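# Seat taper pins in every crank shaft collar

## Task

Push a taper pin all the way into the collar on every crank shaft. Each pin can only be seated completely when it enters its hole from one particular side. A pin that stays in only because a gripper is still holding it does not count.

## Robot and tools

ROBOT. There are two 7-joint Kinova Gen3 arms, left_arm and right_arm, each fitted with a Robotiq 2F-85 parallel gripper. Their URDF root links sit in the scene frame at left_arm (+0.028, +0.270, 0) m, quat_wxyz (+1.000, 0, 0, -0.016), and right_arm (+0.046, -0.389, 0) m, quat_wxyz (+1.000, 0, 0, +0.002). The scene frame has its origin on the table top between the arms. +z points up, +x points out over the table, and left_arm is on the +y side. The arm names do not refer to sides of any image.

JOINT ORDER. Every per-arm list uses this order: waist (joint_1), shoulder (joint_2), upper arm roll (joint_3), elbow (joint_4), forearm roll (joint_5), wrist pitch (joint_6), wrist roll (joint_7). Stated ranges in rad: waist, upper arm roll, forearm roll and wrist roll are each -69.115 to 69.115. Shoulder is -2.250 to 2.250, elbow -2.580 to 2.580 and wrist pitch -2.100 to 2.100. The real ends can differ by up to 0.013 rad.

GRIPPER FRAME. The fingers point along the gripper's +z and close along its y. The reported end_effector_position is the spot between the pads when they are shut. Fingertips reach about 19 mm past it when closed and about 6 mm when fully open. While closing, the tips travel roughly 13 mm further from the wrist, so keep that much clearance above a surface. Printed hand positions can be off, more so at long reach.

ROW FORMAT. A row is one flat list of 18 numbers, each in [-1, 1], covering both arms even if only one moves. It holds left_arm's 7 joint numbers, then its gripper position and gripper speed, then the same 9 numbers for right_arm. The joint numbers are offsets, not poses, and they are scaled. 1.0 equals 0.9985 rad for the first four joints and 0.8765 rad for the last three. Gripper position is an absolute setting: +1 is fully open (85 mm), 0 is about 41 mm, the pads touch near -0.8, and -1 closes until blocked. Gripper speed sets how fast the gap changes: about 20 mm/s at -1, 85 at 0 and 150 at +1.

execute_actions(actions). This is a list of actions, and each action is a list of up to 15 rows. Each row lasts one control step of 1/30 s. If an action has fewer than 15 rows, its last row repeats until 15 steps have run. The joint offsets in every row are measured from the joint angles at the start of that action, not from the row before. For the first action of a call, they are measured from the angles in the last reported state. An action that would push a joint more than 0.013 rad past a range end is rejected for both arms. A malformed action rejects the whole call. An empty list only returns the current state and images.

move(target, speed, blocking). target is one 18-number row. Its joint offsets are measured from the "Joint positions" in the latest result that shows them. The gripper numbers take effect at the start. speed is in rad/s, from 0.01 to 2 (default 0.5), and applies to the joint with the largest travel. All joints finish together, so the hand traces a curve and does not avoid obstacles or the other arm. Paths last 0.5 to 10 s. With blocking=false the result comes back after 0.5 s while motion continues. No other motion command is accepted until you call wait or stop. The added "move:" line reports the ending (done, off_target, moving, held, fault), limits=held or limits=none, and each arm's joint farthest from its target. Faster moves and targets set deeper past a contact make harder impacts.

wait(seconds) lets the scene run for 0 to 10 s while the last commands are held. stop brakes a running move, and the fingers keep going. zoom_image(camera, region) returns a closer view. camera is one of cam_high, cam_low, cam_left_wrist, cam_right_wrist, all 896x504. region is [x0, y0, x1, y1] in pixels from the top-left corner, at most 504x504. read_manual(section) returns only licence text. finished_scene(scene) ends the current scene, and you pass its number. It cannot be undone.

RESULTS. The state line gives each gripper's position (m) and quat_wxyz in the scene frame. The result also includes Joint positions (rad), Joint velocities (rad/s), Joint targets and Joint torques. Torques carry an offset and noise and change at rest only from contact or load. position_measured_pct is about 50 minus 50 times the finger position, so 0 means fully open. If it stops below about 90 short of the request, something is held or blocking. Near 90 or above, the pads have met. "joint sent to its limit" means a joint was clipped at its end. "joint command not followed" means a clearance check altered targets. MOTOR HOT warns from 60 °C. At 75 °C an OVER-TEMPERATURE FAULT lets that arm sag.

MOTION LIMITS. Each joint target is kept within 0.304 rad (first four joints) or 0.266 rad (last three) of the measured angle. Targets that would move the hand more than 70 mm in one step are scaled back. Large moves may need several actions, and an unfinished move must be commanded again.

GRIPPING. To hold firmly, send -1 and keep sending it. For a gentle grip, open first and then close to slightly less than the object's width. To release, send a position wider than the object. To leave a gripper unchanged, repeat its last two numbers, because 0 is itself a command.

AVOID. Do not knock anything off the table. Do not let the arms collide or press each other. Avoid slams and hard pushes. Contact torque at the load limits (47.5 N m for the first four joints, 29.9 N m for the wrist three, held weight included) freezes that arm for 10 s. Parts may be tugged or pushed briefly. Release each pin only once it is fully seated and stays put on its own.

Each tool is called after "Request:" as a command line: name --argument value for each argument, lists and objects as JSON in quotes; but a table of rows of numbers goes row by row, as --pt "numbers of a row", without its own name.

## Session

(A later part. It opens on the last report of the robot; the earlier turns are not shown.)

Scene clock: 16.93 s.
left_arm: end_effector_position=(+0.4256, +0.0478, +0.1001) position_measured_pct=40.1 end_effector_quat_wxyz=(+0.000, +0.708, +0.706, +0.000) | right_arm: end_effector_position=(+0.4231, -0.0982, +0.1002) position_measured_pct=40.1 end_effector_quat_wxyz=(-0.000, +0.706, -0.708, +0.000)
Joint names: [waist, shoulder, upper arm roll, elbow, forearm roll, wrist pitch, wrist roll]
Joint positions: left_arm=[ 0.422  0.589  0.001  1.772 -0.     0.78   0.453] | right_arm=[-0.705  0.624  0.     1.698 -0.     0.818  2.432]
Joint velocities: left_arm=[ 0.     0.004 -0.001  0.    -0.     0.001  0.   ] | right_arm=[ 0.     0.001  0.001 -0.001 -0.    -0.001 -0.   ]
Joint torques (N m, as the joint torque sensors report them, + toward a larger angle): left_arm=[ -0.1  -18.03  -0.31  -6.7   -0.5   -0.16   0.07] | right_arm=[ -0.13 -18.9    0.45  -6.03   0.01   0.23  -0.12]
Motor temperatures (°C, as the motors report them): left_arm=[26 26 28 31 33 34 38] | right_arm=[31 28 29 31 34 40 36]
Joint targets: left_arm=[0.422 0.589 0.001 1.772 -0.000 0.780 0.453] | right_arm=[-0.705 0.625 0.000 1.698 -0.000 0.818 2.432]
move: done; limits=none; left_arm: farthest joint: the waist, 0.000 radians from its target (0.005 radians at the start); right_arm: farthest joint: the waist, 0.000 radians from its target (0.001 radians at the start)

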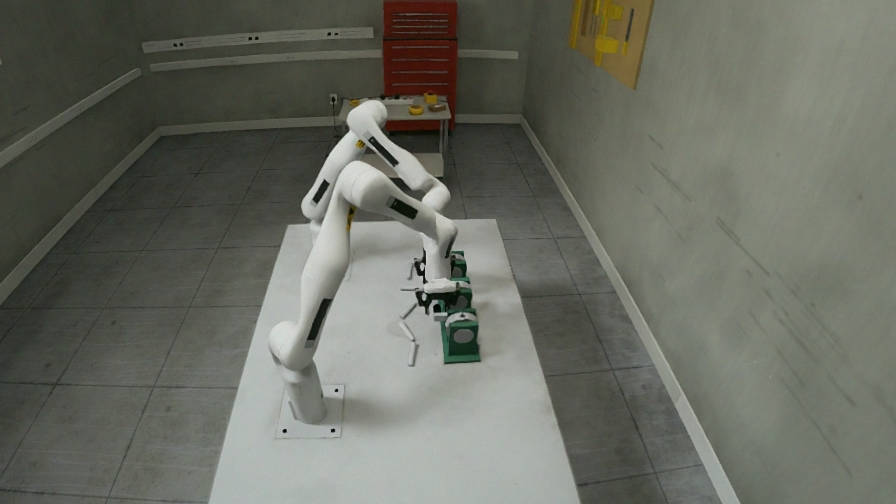

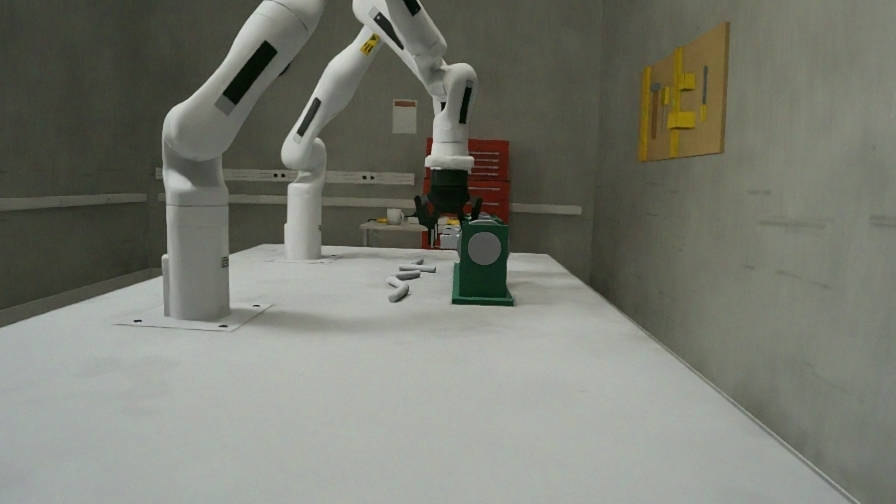

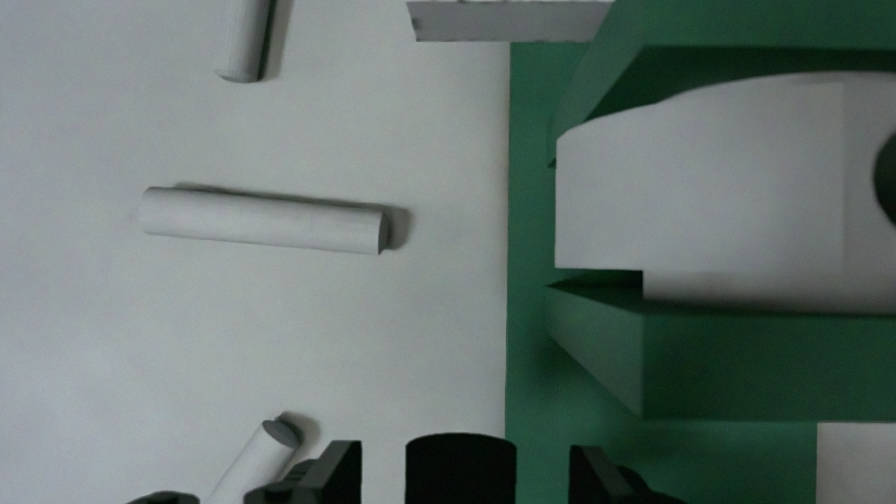

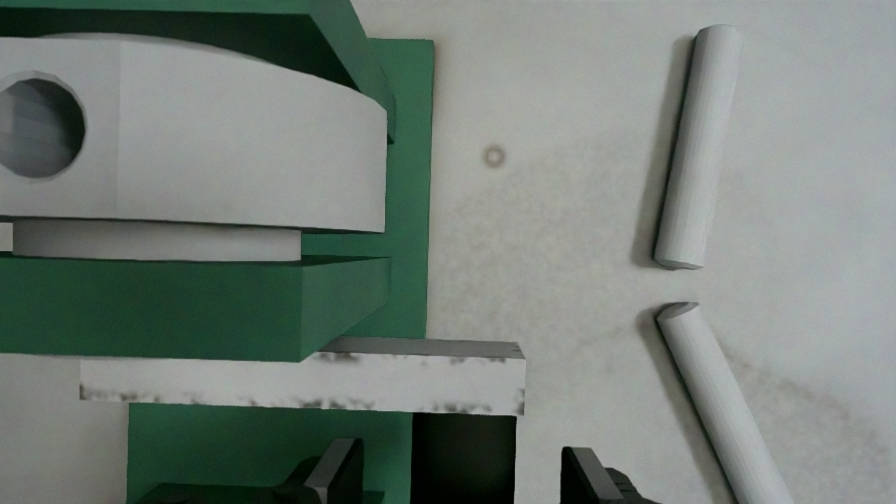

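Request:
execute_actions --actions '[[[0,0,0,0,0,0,0,-0.4,0,0,0,0,0,0,0,0,-0.4,0]],[[-0.0007,-0.008,0,-0.008,0,0.019,-0.0008,-0.4,0,0.001,-0.008,0,-0.008,0,0.019,0.0012,-0.4,0],[-0.0007,-0.008,0,-0.008,0,0.019,-0.0008,-0.4,0,0.001,-0.008,0,-0.008,0,0.019,0.0012,-0.4,0],[-0.0007,-0.008,0,-0.008,0,0.019,-0.0008,-0.4,0,0.001,-0.008,0,-0.008,0,0.019,0.0012,-0.4,0],[-0.0014,-0.017,0,-0.017,0,0.039,-0.0016,-0.4,0,0.002,-0.016,0,-0.016,0,0.038,0.0024,-0.4,0],[-0.0014,-0.017,0,-0.017,0,0.039,-0.0016,-0.4,0,0.002,-0.016,0,-0.016,0,0.038,0.0024,-0.4,0],[-0.0014,-0.017,0,-0.017,0,0.039,-0.0016,-0.4,0,0.002,-0.016,0,-0.016,0,0.038,0.0024,-0.4,0],[-0.0022,-0.0258,0,-0.0255,0,0.0585,-0.0025,-0.4,0,0.0032,-0.0246,0,-0.0247,0,0.0562,0.0037,-0.4,0]]]'

Scene clock: 21.03 s.
left_arm: end_effector_position=(+0.4269, +0.0478, +0.1162) position_measured_pct=67.5 end_effector_quat_wxyz=(-0.001, +0.708, +0.706, -0.001) | right_arm: end_effector_position=(+0.4248, -0.0982, +0.1162) position_measured_pct=67.9 end_effector_quat_wxyz=(+0.001, +0.707, -0.708, -0.000)
Joint names: [waist, shoulder, upper arm roll, elbow, forearm roll, wrist pitch, wrist roll]
Joint positions: left_arm=[0.42  0.566 0.001 1.748 0.    0.831 0.451] | right_arm=[-0.702  0.603 -0.     1.674 -0.     0.867  2.435]
Joint velocities: left_arm=[-0.    -0.002  0.001  0.    -0.     0.002 -0.   ] | right_arm=[ 0.    -0.001 -0.     0.     0.     0.     0.   ]
Joint torques (N m, as the joint torque sensors report them, + toward a larger angle): left_arm=[ -0.39 -19.83  -0.44  -7.23  -0.12   0.66  -0.02] | right_arm=[  0.12 -21.17   0.5   -6.94   0.14   0.66   0.15]
Motor temperatures (°C, as the motors report them): left_arm=[26 26 28 31 33 34 38] | right_arm=[31 28 29 31 34 40 36]
Joint targets: left_arm=[0.420 0.563 0.001 1.747 0.000 0.832 0.451] | right_arm=[-0.702 0.600 0.000 1.674 -0.000 0.868 2.435]

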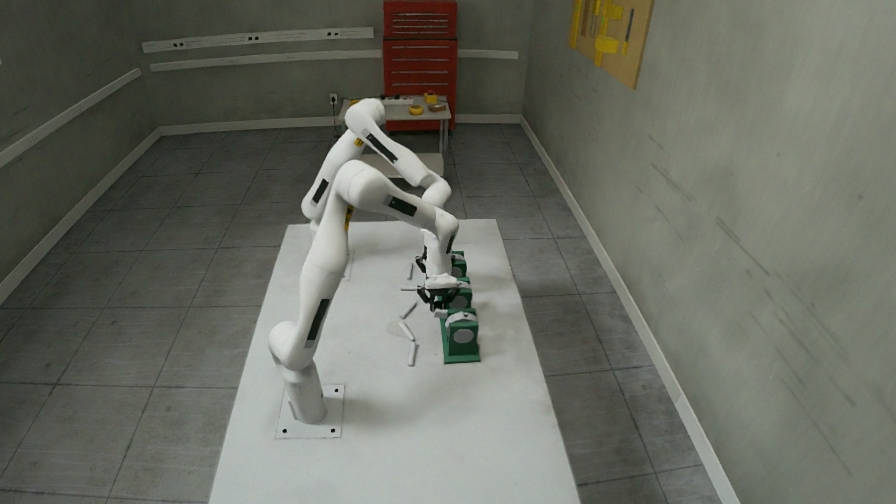

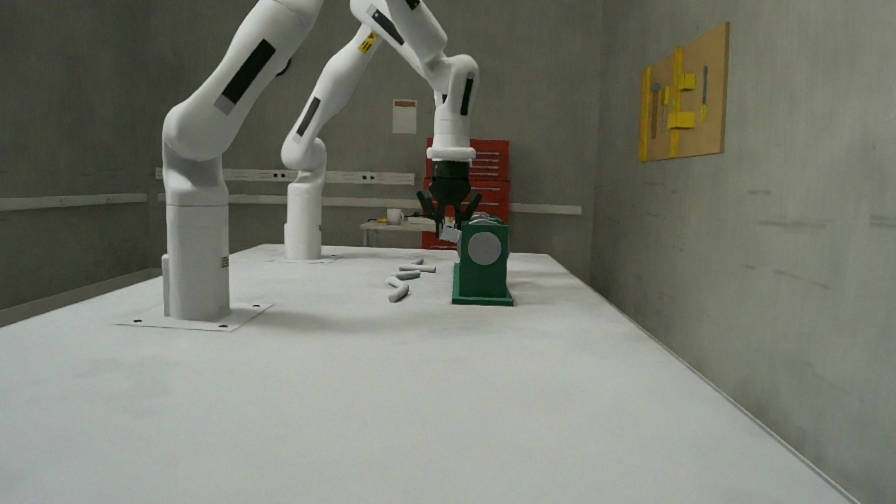

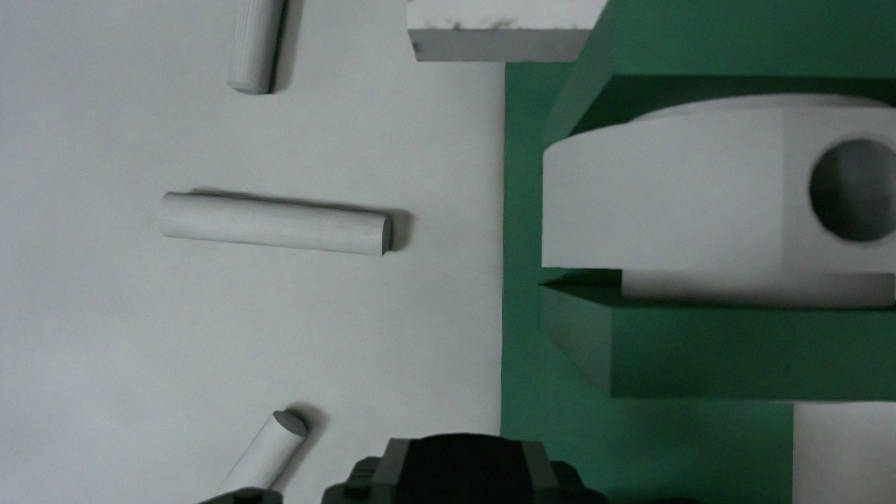

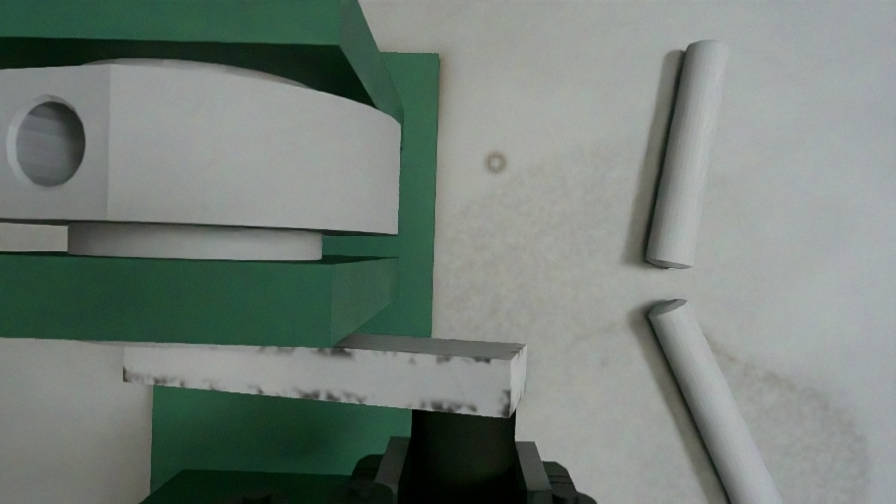

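Request:
execute_actions --actions '[[[-0.0063,-0.0177,0,-0.0419,0,0.064,-0.007,-0.4,0,0.0088,-0.0174,0,-0.0392,0,0.0617,0.01,-0.4,0]],[[-0.0221,0.0053,0,-0.1122,0,0.1195,-0.0252,-0.4,0,0.0318,0.0041,0,-0.1078,0,0.1158,0.0363,-0.4,0]],[[-0.0271,0.0514,0,-0.1289,0,0.0883,-0.0309,-0.4,0,0.0397,0.0481,0,-0.1241,0,0.0866,0.0452,-0.4,0]]]'

Scene clock: 23.13 s.
left_arm: end_effector_position=(+0.4909, +0.0477, +0.1683) position_measured_pct=67.5 end_effector_quat_wxyz=(-0.002, +0.708, +0.706, -0.001) | right_arm: end_effector_position=(+0.4872, -0.0978, +0.1696) position_measured_pct=67.9 end_effector_quat_wxyz=(+0.002, +0.707, -0.707, -0.002)
Joint names: [waist, shoulder, upper arm roll, elbow, forearm roll, wrist pitch, wrist roll]
Joint positions: left_arm=[0.366 0.605 0.001 1.469 0.    1.073 0.396] | right_arm=[-0.624  0.635 -0.001  1.407 -0.002  1.104  2.515]
Joint velocities: left_arm=[-0.004  0.004  0.003 -0.007  0.     0.002 -0.   ] | right_arm=[ 0.005  0.002 -0.001 -0.009 -0.     0.     0.   ]
Joint torques (N m, as the joint torque sensors report them, + toward a larger angle): left_arm=[ -0.17 -17.76   0.44  -8.02   0.11  -1.21   0.11] | right_arm=[  0.17 -16.43   0.37  -7.29   0.01  -1.2   -0.21]
Motor temperatures (°C, as the motors report them): left_arm=[26 26 28 31 33 34 38] | right_arm=[31 28 29 31 34 40 36]
Joint targets: left_arm=[0.365 0.608 0.001 1.468 0.000 1.071 0.396] | right_arm=[-0.624 0.640 -0.001 1.407 -0.002 1.101 2.515]

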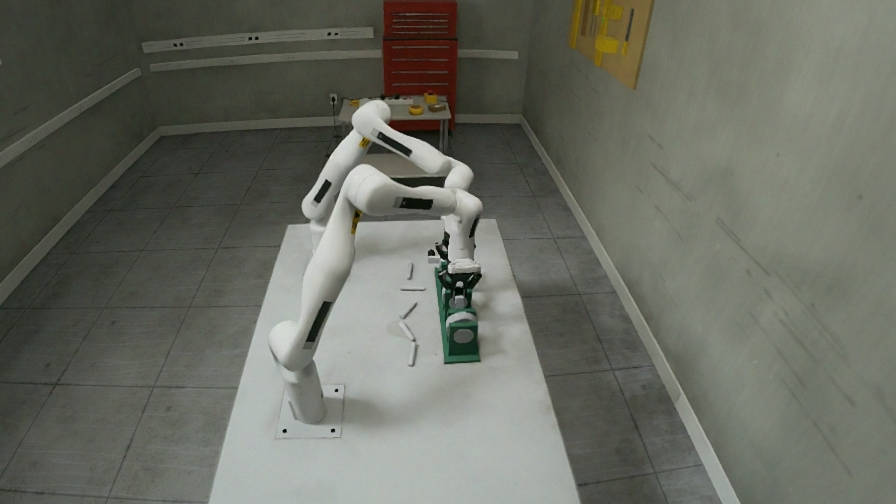

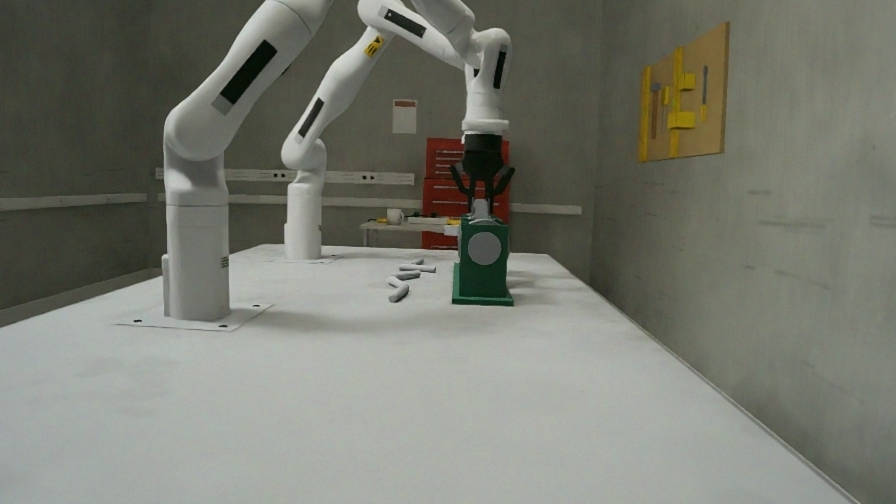

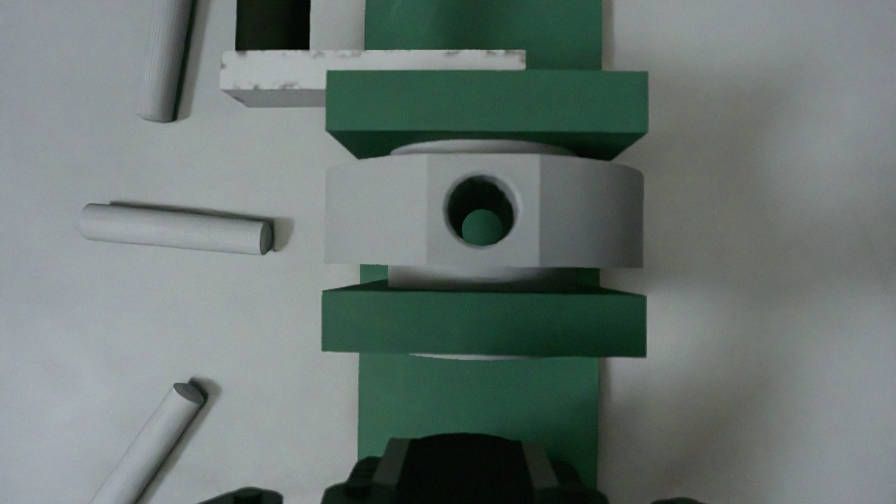

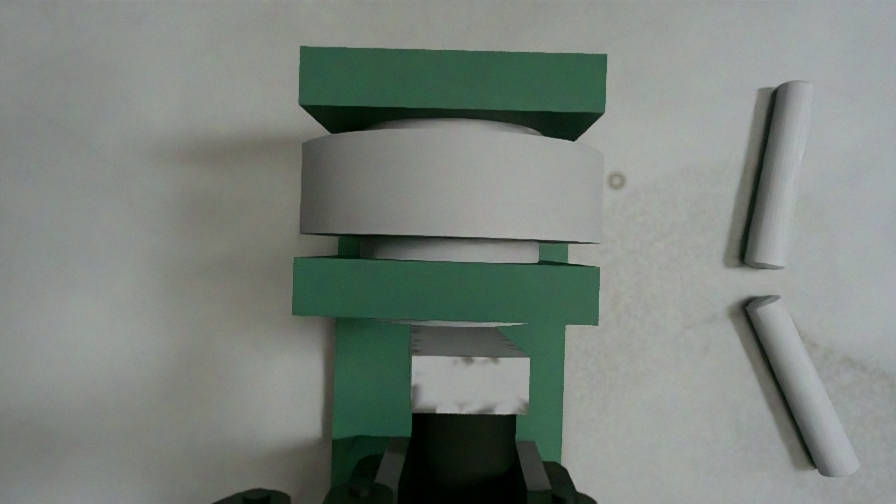

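Request:
execute_actions --actions '[[[-0.027,0.081,0,-0.126,0,0.0445,-0.029,-0.4,0,0.04,0.08,0,-0.122,0,0.041,0.0456,-0.4,0]],[[-0.017,0.084,0,-0.074,0,-0.01,-0.019,-0.4,0,0.025,0.082,0,-0.07,0,-0.01,0.0285,-0.4,0]],[[-0.004,0.034,0,-0.011,0,-0.026,-0.0046,-0.4,0,0.007,0.033,0,-0.01,0,-0.026,0.008,-0.4,0]]]'

Scene clock: 26.60 s.
left_arm: end_effector_position=(+0.5620, +0.0476, +0.1180) position_measured_pct=67.5 end_effector_quat_wxyz=(-0.002, +0.708, +0.706, -0.001) | right_arm: end_effector_position=(+0.5603, -0.0978, +0.1195) position_measured_pct=67.9 end_effector_quat_wxyz=(-0.000, +0.707, -0.707, -0.001)
Joint names: [waist, shoulder, upper arm roll, elbow, forearm roll, wrist pitch, wrist roll]
Joint positions: left_arm=[0.318 0.801 0.001 1.261 0.    1.083 0.35 ] | right_arm=[-0.552  0.825 -0.     1.206 -0.002  1.11   2.586]
Joint velocities: left_arm=[ 0.     0.001  0.    -0.001 -0.    -0.    -0.   ] | right_arm=[ 0.     0.     0.    -0.001 -0.     0.     0.   ]
Joint torques (N m, as the joint torque sensors report them, + toward a larger angle): left_arm=[ -0.31 -22.37  -0.05  -8.31   0.01  -0.57  -0.09] | right_arm=[ -0.15 -23.38   0.9   -7.79   0.35  -0.1   -0.13]
Motor temperatures (°C, as the motors report them): left_arm=[26 26 28 31 33 34 38] | right_arm=[31 28 29 31 34 40 36]
Joint targets: left_arm=[0.318 0.802 0.001 1.261 0.000 1.083 0.350] | right_arm=[-0.552 0.825 -0.000 1.206 -0.001 1.109 2.587]

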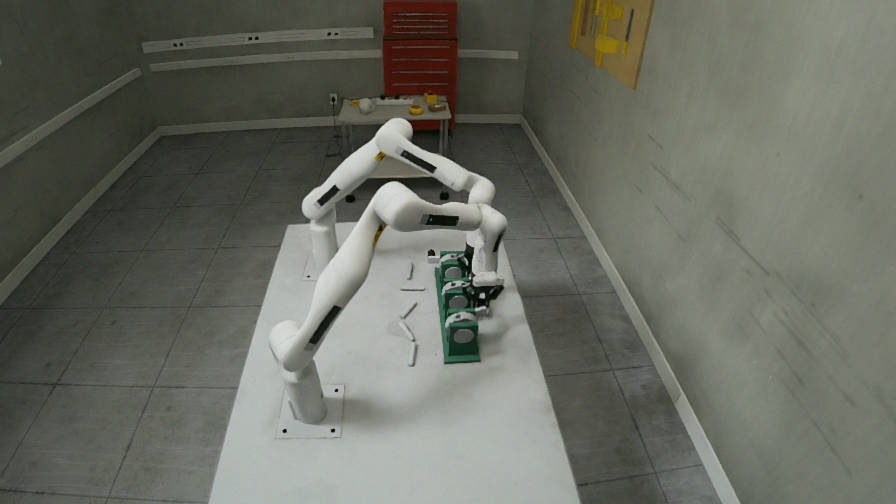

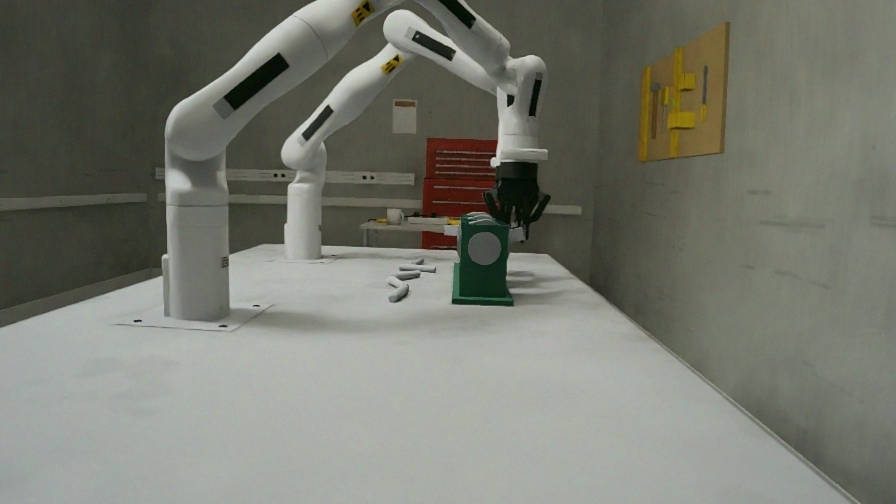

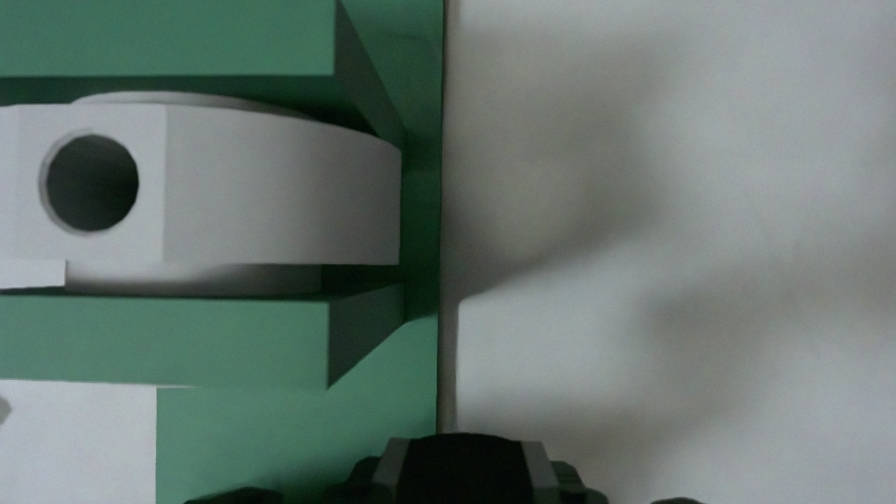

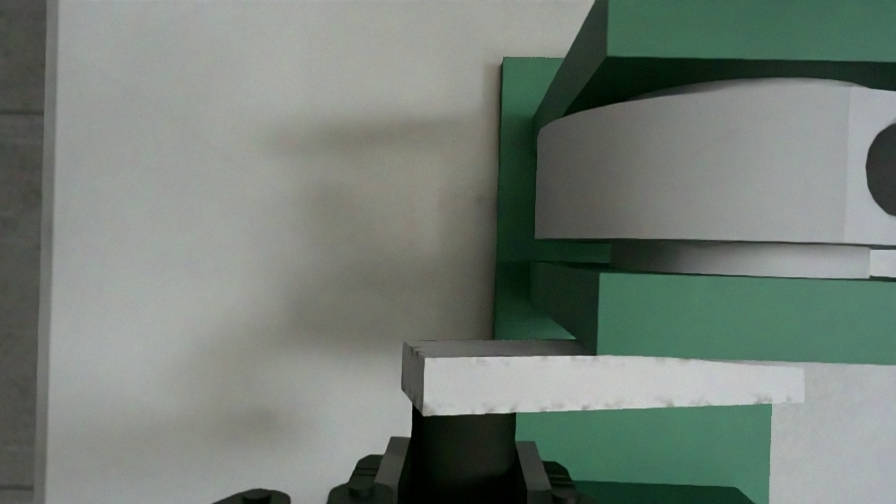

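Go to 0°, slightly below.

Request:
execute_actions --actions '[[[-0.001,0.031,0,0.006,0,-0.045,-0.001,-0.4,0,0.002,0.031,0,0.009,0,-0.044,0.002,-0.4,0]]]'

Scene clock: 27.23 s.
left_arm: end_effector_position=(+0.5648, +0.0475, +0.0980) position_measured_pct=67.5 end_effector_quat_wxyz=(-0.002, +0.708, +0.707, -0.001) | right_arm: end_effector_position=(+0.5630, -0.0978, +0.0991) position_measured_pct=67.9 end_effector_quat_wxyz=(+0.000, +0.707, -0.707, -0.001)
Joint names: [waist, shoulder, upper arm roll, elbow, forearm roll, wrist pitch, wrist roll]
Joint positions: left_arm=[ 0.317  0.832  0.001  1.269 -0.     1.046  0.349] | right_arm=[-0.55   0.855 -0.     1.215 -0.002  1.072  2.588]
Joint velocities: left_arm=[ 0.     0.001 -0.001  0.    -0.     0.001  0.   ] | right_arm=[ 0.     0.002  0.002 -0.     0.    -0.001  0.   ]
Joint torques (N m, as the joint torque sensors report them, + toward a larger angle): left_arm=[ -0.15 -23.4    0.2   -9.79  -0.09  -1.27  -0.06] | right_arm=[ -0.32 -23.59   0.98  -7.33  -0.12  -0.04  -0.13]
Motor temperatures (°C, as the motors report them): left_arm=[26 26 28 31 33 34 38] | right_arm=[31 28 29 31 34 40 36]
Joint targets: left_arm=[0.317 0.832 0.001 1.267 0.000 1.044 0.349] | right_arm=[-0.550 0.856 -0.000 1.215 -0.002 1.072 2.588]

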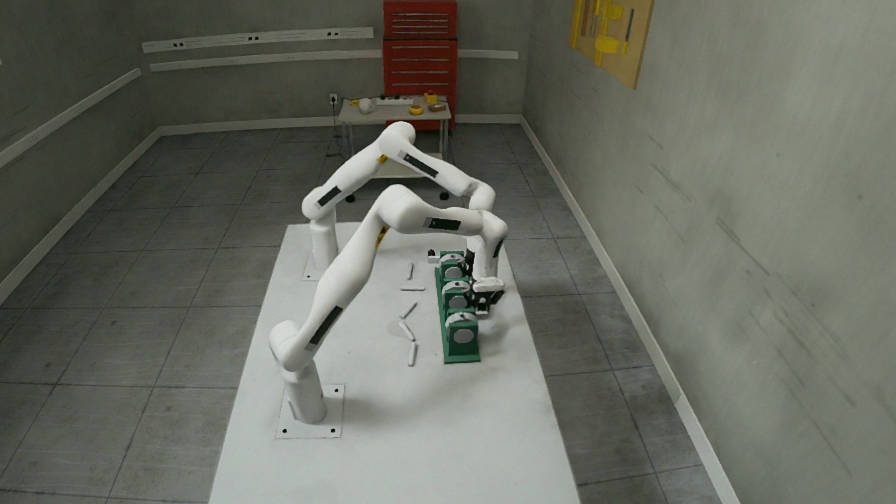

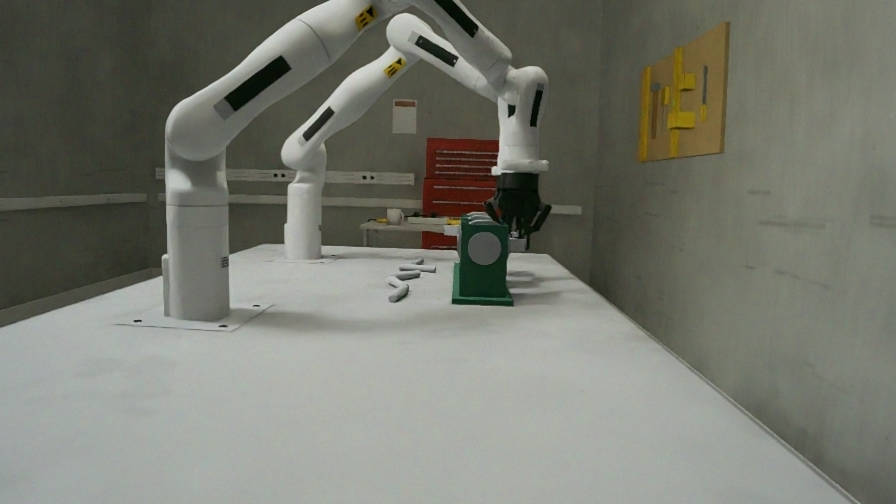

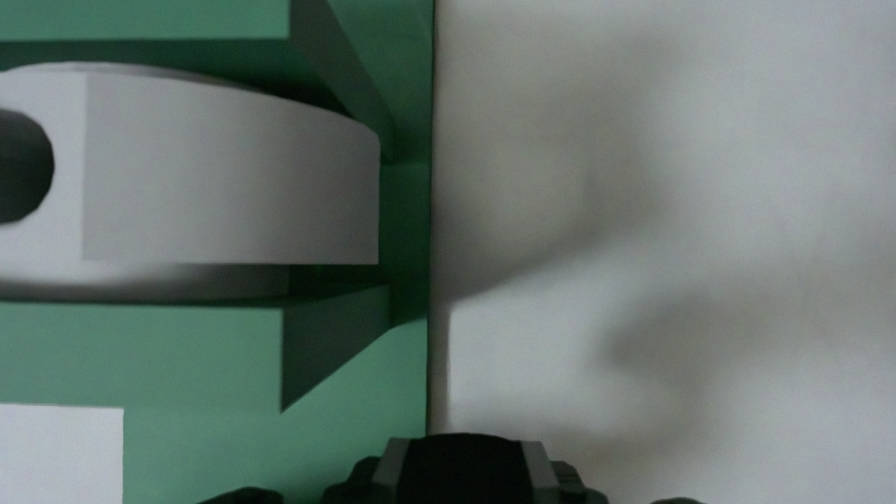

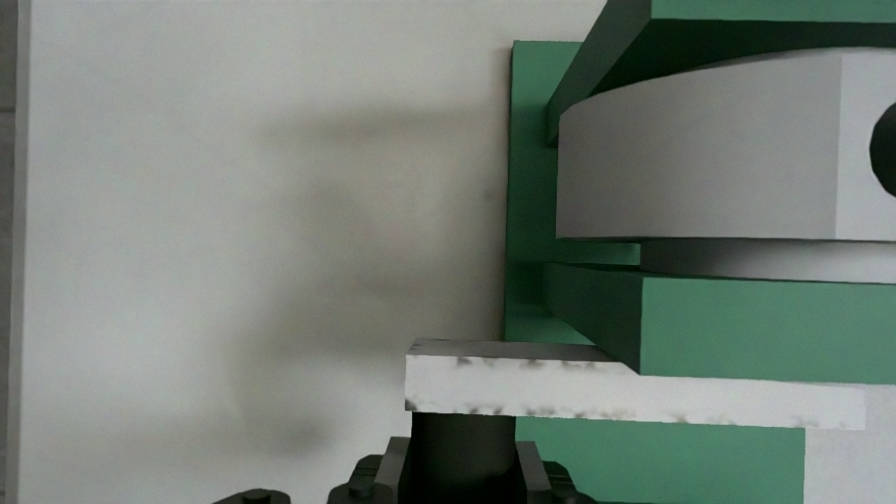

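Request:
execute_actions --actions '[[[0,-0.0025,0,-0.003,0,0.004,0,-0.4,0,0,-0.001,0,0,0,0.002,0,-0.4,0],[0,-0.0025,0,-0.003,0,0.004,0,-0.4,0,0,-0.001,0,0,0,0.002,0,-0.4,0],[0,-0.0025,0,-0.003,0,0.004,0,-0.4,0,0,-0.001,0,0,0,0.002,0,-0.4,0],[0,-0.0025,0,-0.003,0,0.004,0,-0.4,0,0,-0.001,0,0,0,0.002,0,-0.4,0],[0,-0.0025,0,-0.003,0,0.004,0,-0.4,0,0,-0.001,0,0,0,0.002,0,-0.4,0],[0,-0.0025,0,-0.003,0,0.004,0,-0.4,0,0,-0.001,0,0,0,0.002,0,-0.4,0],[0,-0.0025,0,-0.003,0,0.004,0,-0.4,0,0,-0.001,0,0,0,0.002,0,-0.4,0],[0,-0.0025,0,-0.003,0,0.004,0,0.1,0,0,-0.001,0,0,0,0.002,0,0.1,0]],[[0,-0.093,0,-0.123,0,0.243,0,0.1,0,0,-0.09,0,-0.128,0,0.247,0,0.1,0]]]'

Scene clock: 30.67 s.
left_arm: end_effector_position=(+0.5660, +0.0471, +0.1893) position_measured_pct=45.2 end_effector_quat_wxyz=(-0.000, +0.708, +0.707, -0.000) | right_arm: end_effector_position=(+0.5628, -0.0978, +0.1900) position_measured_pct=45.2 end_effector_quat_wxyz=(+0.000, +0.707, -0.707, -0.001)
Joint names: [waist, shoulder, upper arm roll, elbow, forearm roll, wrist pitch, wrist roll]
Joint positions: left_arm=[ 0.317  0.737  0.001  1.143 -0.     1.262  0.349] | right_arm=[-0.55   0.764 -0.     1.088 -0.002  1.29   2.588]
Joint velocities: left_arm=[ 0.    -0.005 -0.001 -0.    -0.     0.001  0.   ] | right_arm=[-0.     0.     0.     0.001  0.     0.001  0.   ]
Joint torques (N m, as the joint torque sensors report them, + toward a larger angle): left_arm=[ -0.23 -22.82   0.02  -8.87  -0.28  -0.11  -0.18] | right_arm=[ -0.28 -23.32   0.68  -8.09   0.12   0.12  -0.02]
Motor temperatures (°C, as the motors report them): left_arm=[26 26 28 31 33 34 38] | right_arm=[31 28 29 31 34 40 36]
Joint targets: left_arm=[0.317 0.737 0.001 1.143 -0.000 1.262 0.349] | right_arm=[-0.550 0.764 -0.000 1.088 -0.002 1.290 2.588]

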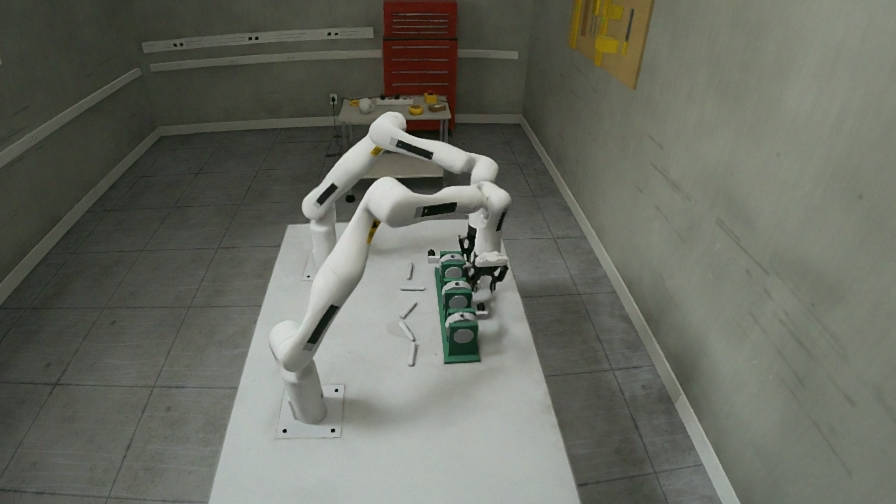

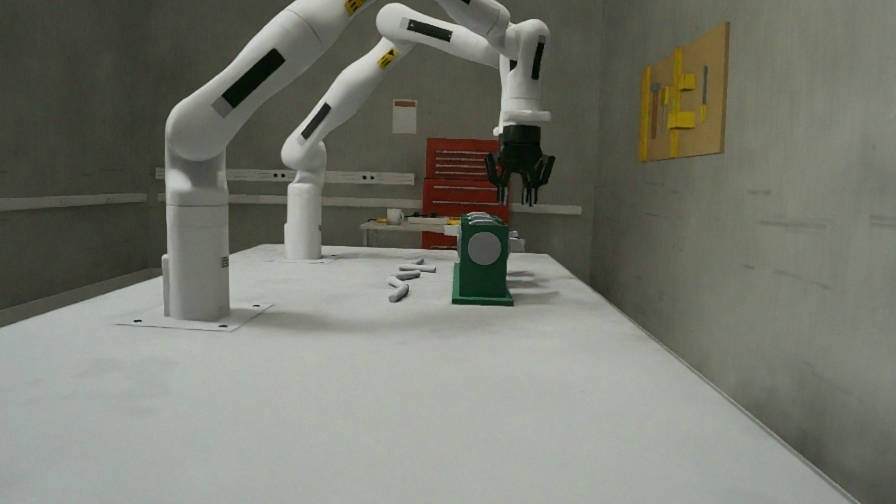

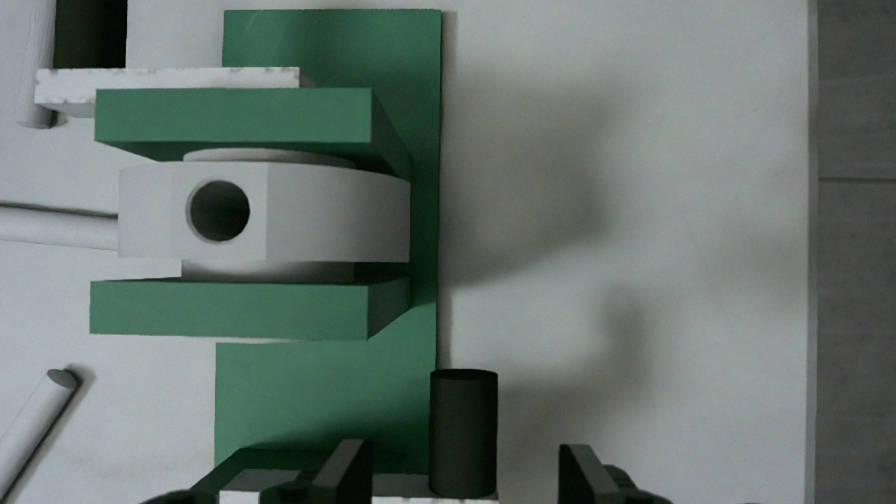

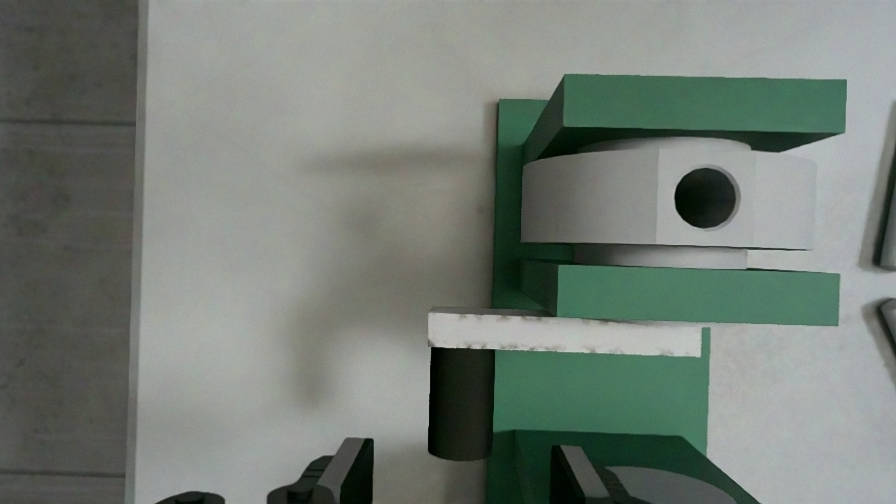

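Request:
move --target '[0.1056,-0.519,0,0.76,0,-0.275,0.12,0.1,0,-0.2995,-0.42,0,0.635,0.002,-0.245,-0.3416,0.1,0]' --speed 0.8

Scene clock: 32.50 s.
left_arm: end_effector_position=(+0.3395, +0.0897, +0.2198) position_measured_pct=45.2 end_effector_quat_wxyz=(-0.000, +0.708, +0.706, -0.000) | right_arm: end_effector_position=(+0.3398, -0.0900, +0.2199) position_measured_pct=45.2 end_effector_quat_wxyz=(+0.000, +0.707, -0.707, +0.000)
Joint names: [waist, shoulder, upper arm roll, elbow, forearm roll, wrist pitch, wrist roll]
Joint positions: left_arm=[ 0.423  0.22   0.001  1.902 -0.     1.021  0.454] | right_arm=[-0.849  0.345 -0.     1.722  0.     1.076  2.289]
Joint velocities: left_arm=[ 0.    -0.003 -0.001  0.001  0.     0.002 -0.   ] | right_arm=[-0.001 -0.002 -0.    -0.     0.    -0.    -0.   ]
Joint torques (N m, as the joint torque sensors report them, + toward a larger angle): left_arm=[ -0.33 -13.05   0.28  -8.04  -0.08   0.05  -0.32] | right_arm=[ -0.65 -14.65   0.35  -7.4    0.26   0.08  -0.05]
Motor temperatures (°C, as the motors report them): left_arm=[26 26 28 31 33 34 38] | right_arm=[31 28 29 31 34 40 36]
Joint targets: left_arm=[0.423 0.219 0.001 1.902 -0.000 1.021 0.454] | right_arm=[-0.849 0.345 -0.000 1.722 0.000 1.076 2.289]
move: done; limits=none; left_arm: farthest joint: the shoulder, 0.001 radians from its target (0.518 radians at the start); right_arm: farthest joint: the waist, 0.000 radians from its target (0.299 radians at the start)

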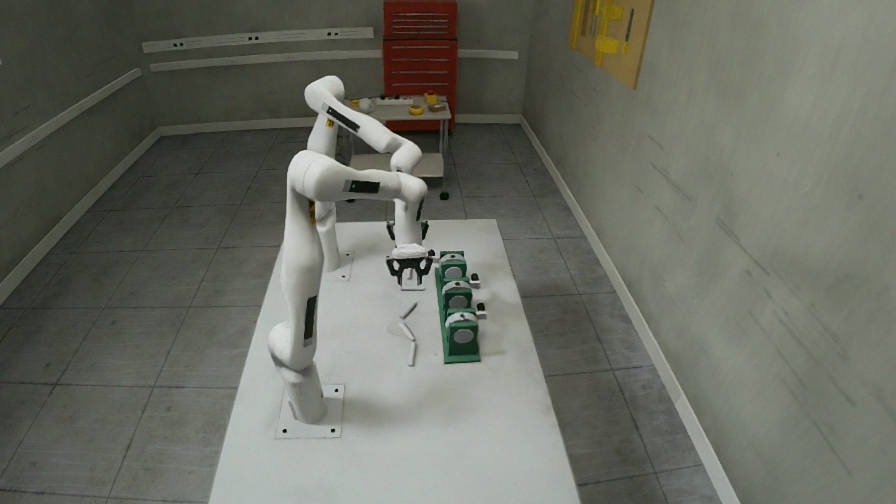

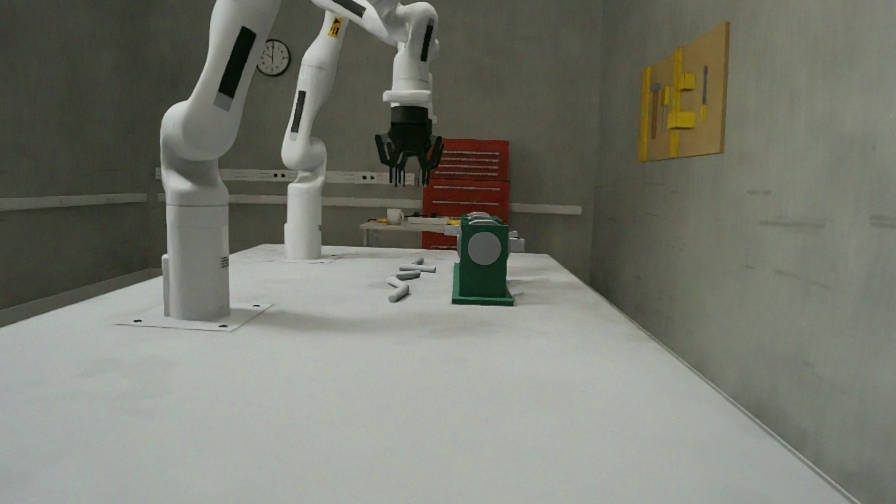

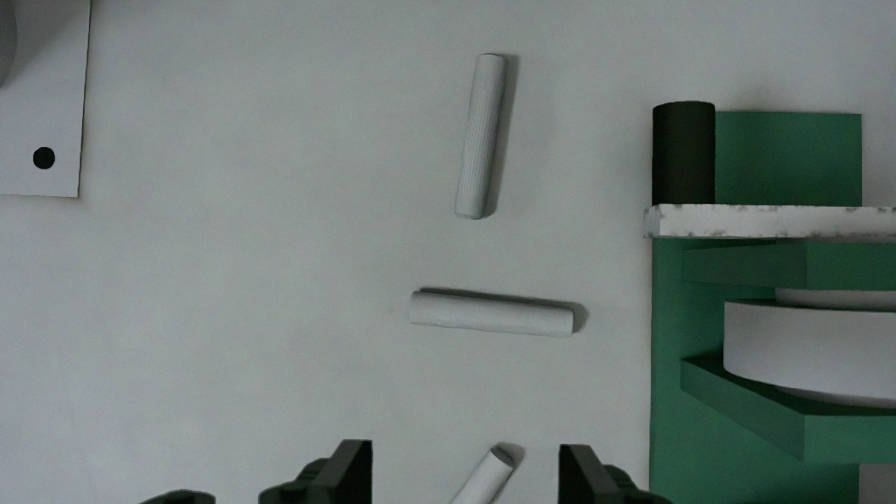

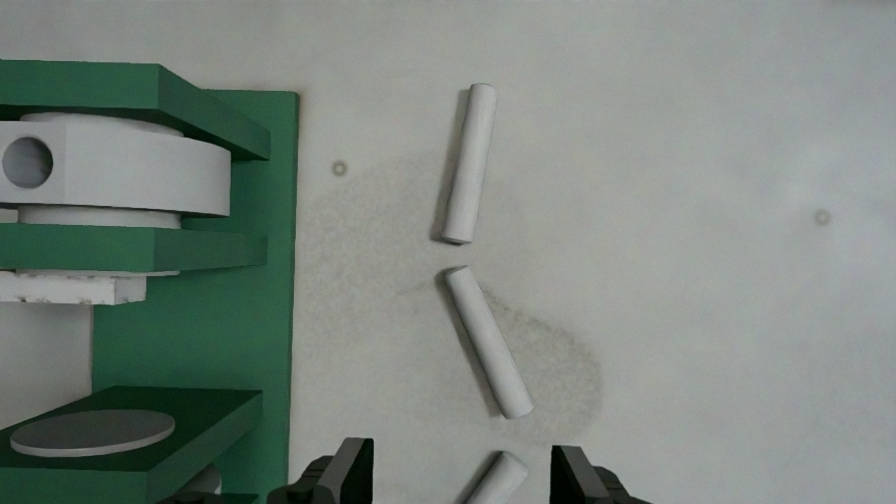

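Request:
zoom_image --camera "cam_right_wrist" --region '[390,70,590,440]'

Request:
zoom_image --camera "cam_left_wrist" --region '[390,40,610,350]'

Region (390, 70, 590, 440) of cam_right_wrist's 896x504 image, scaled by 1.362; it fills the left 272 columns of this view, and the rest is white.

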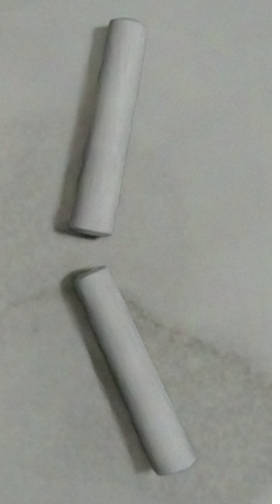

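Region (390, 40, 610, 350) of cam_left_wrist's 896x504 image, scaled by 1.626; it fills the left 358 columns of this view, and the rest is white.

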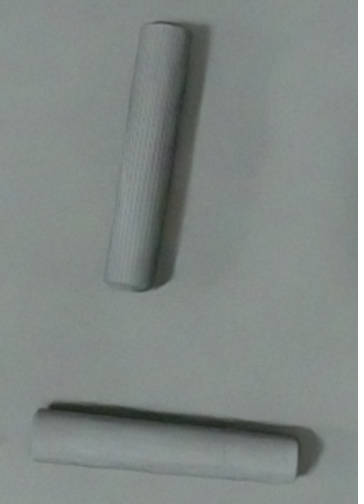

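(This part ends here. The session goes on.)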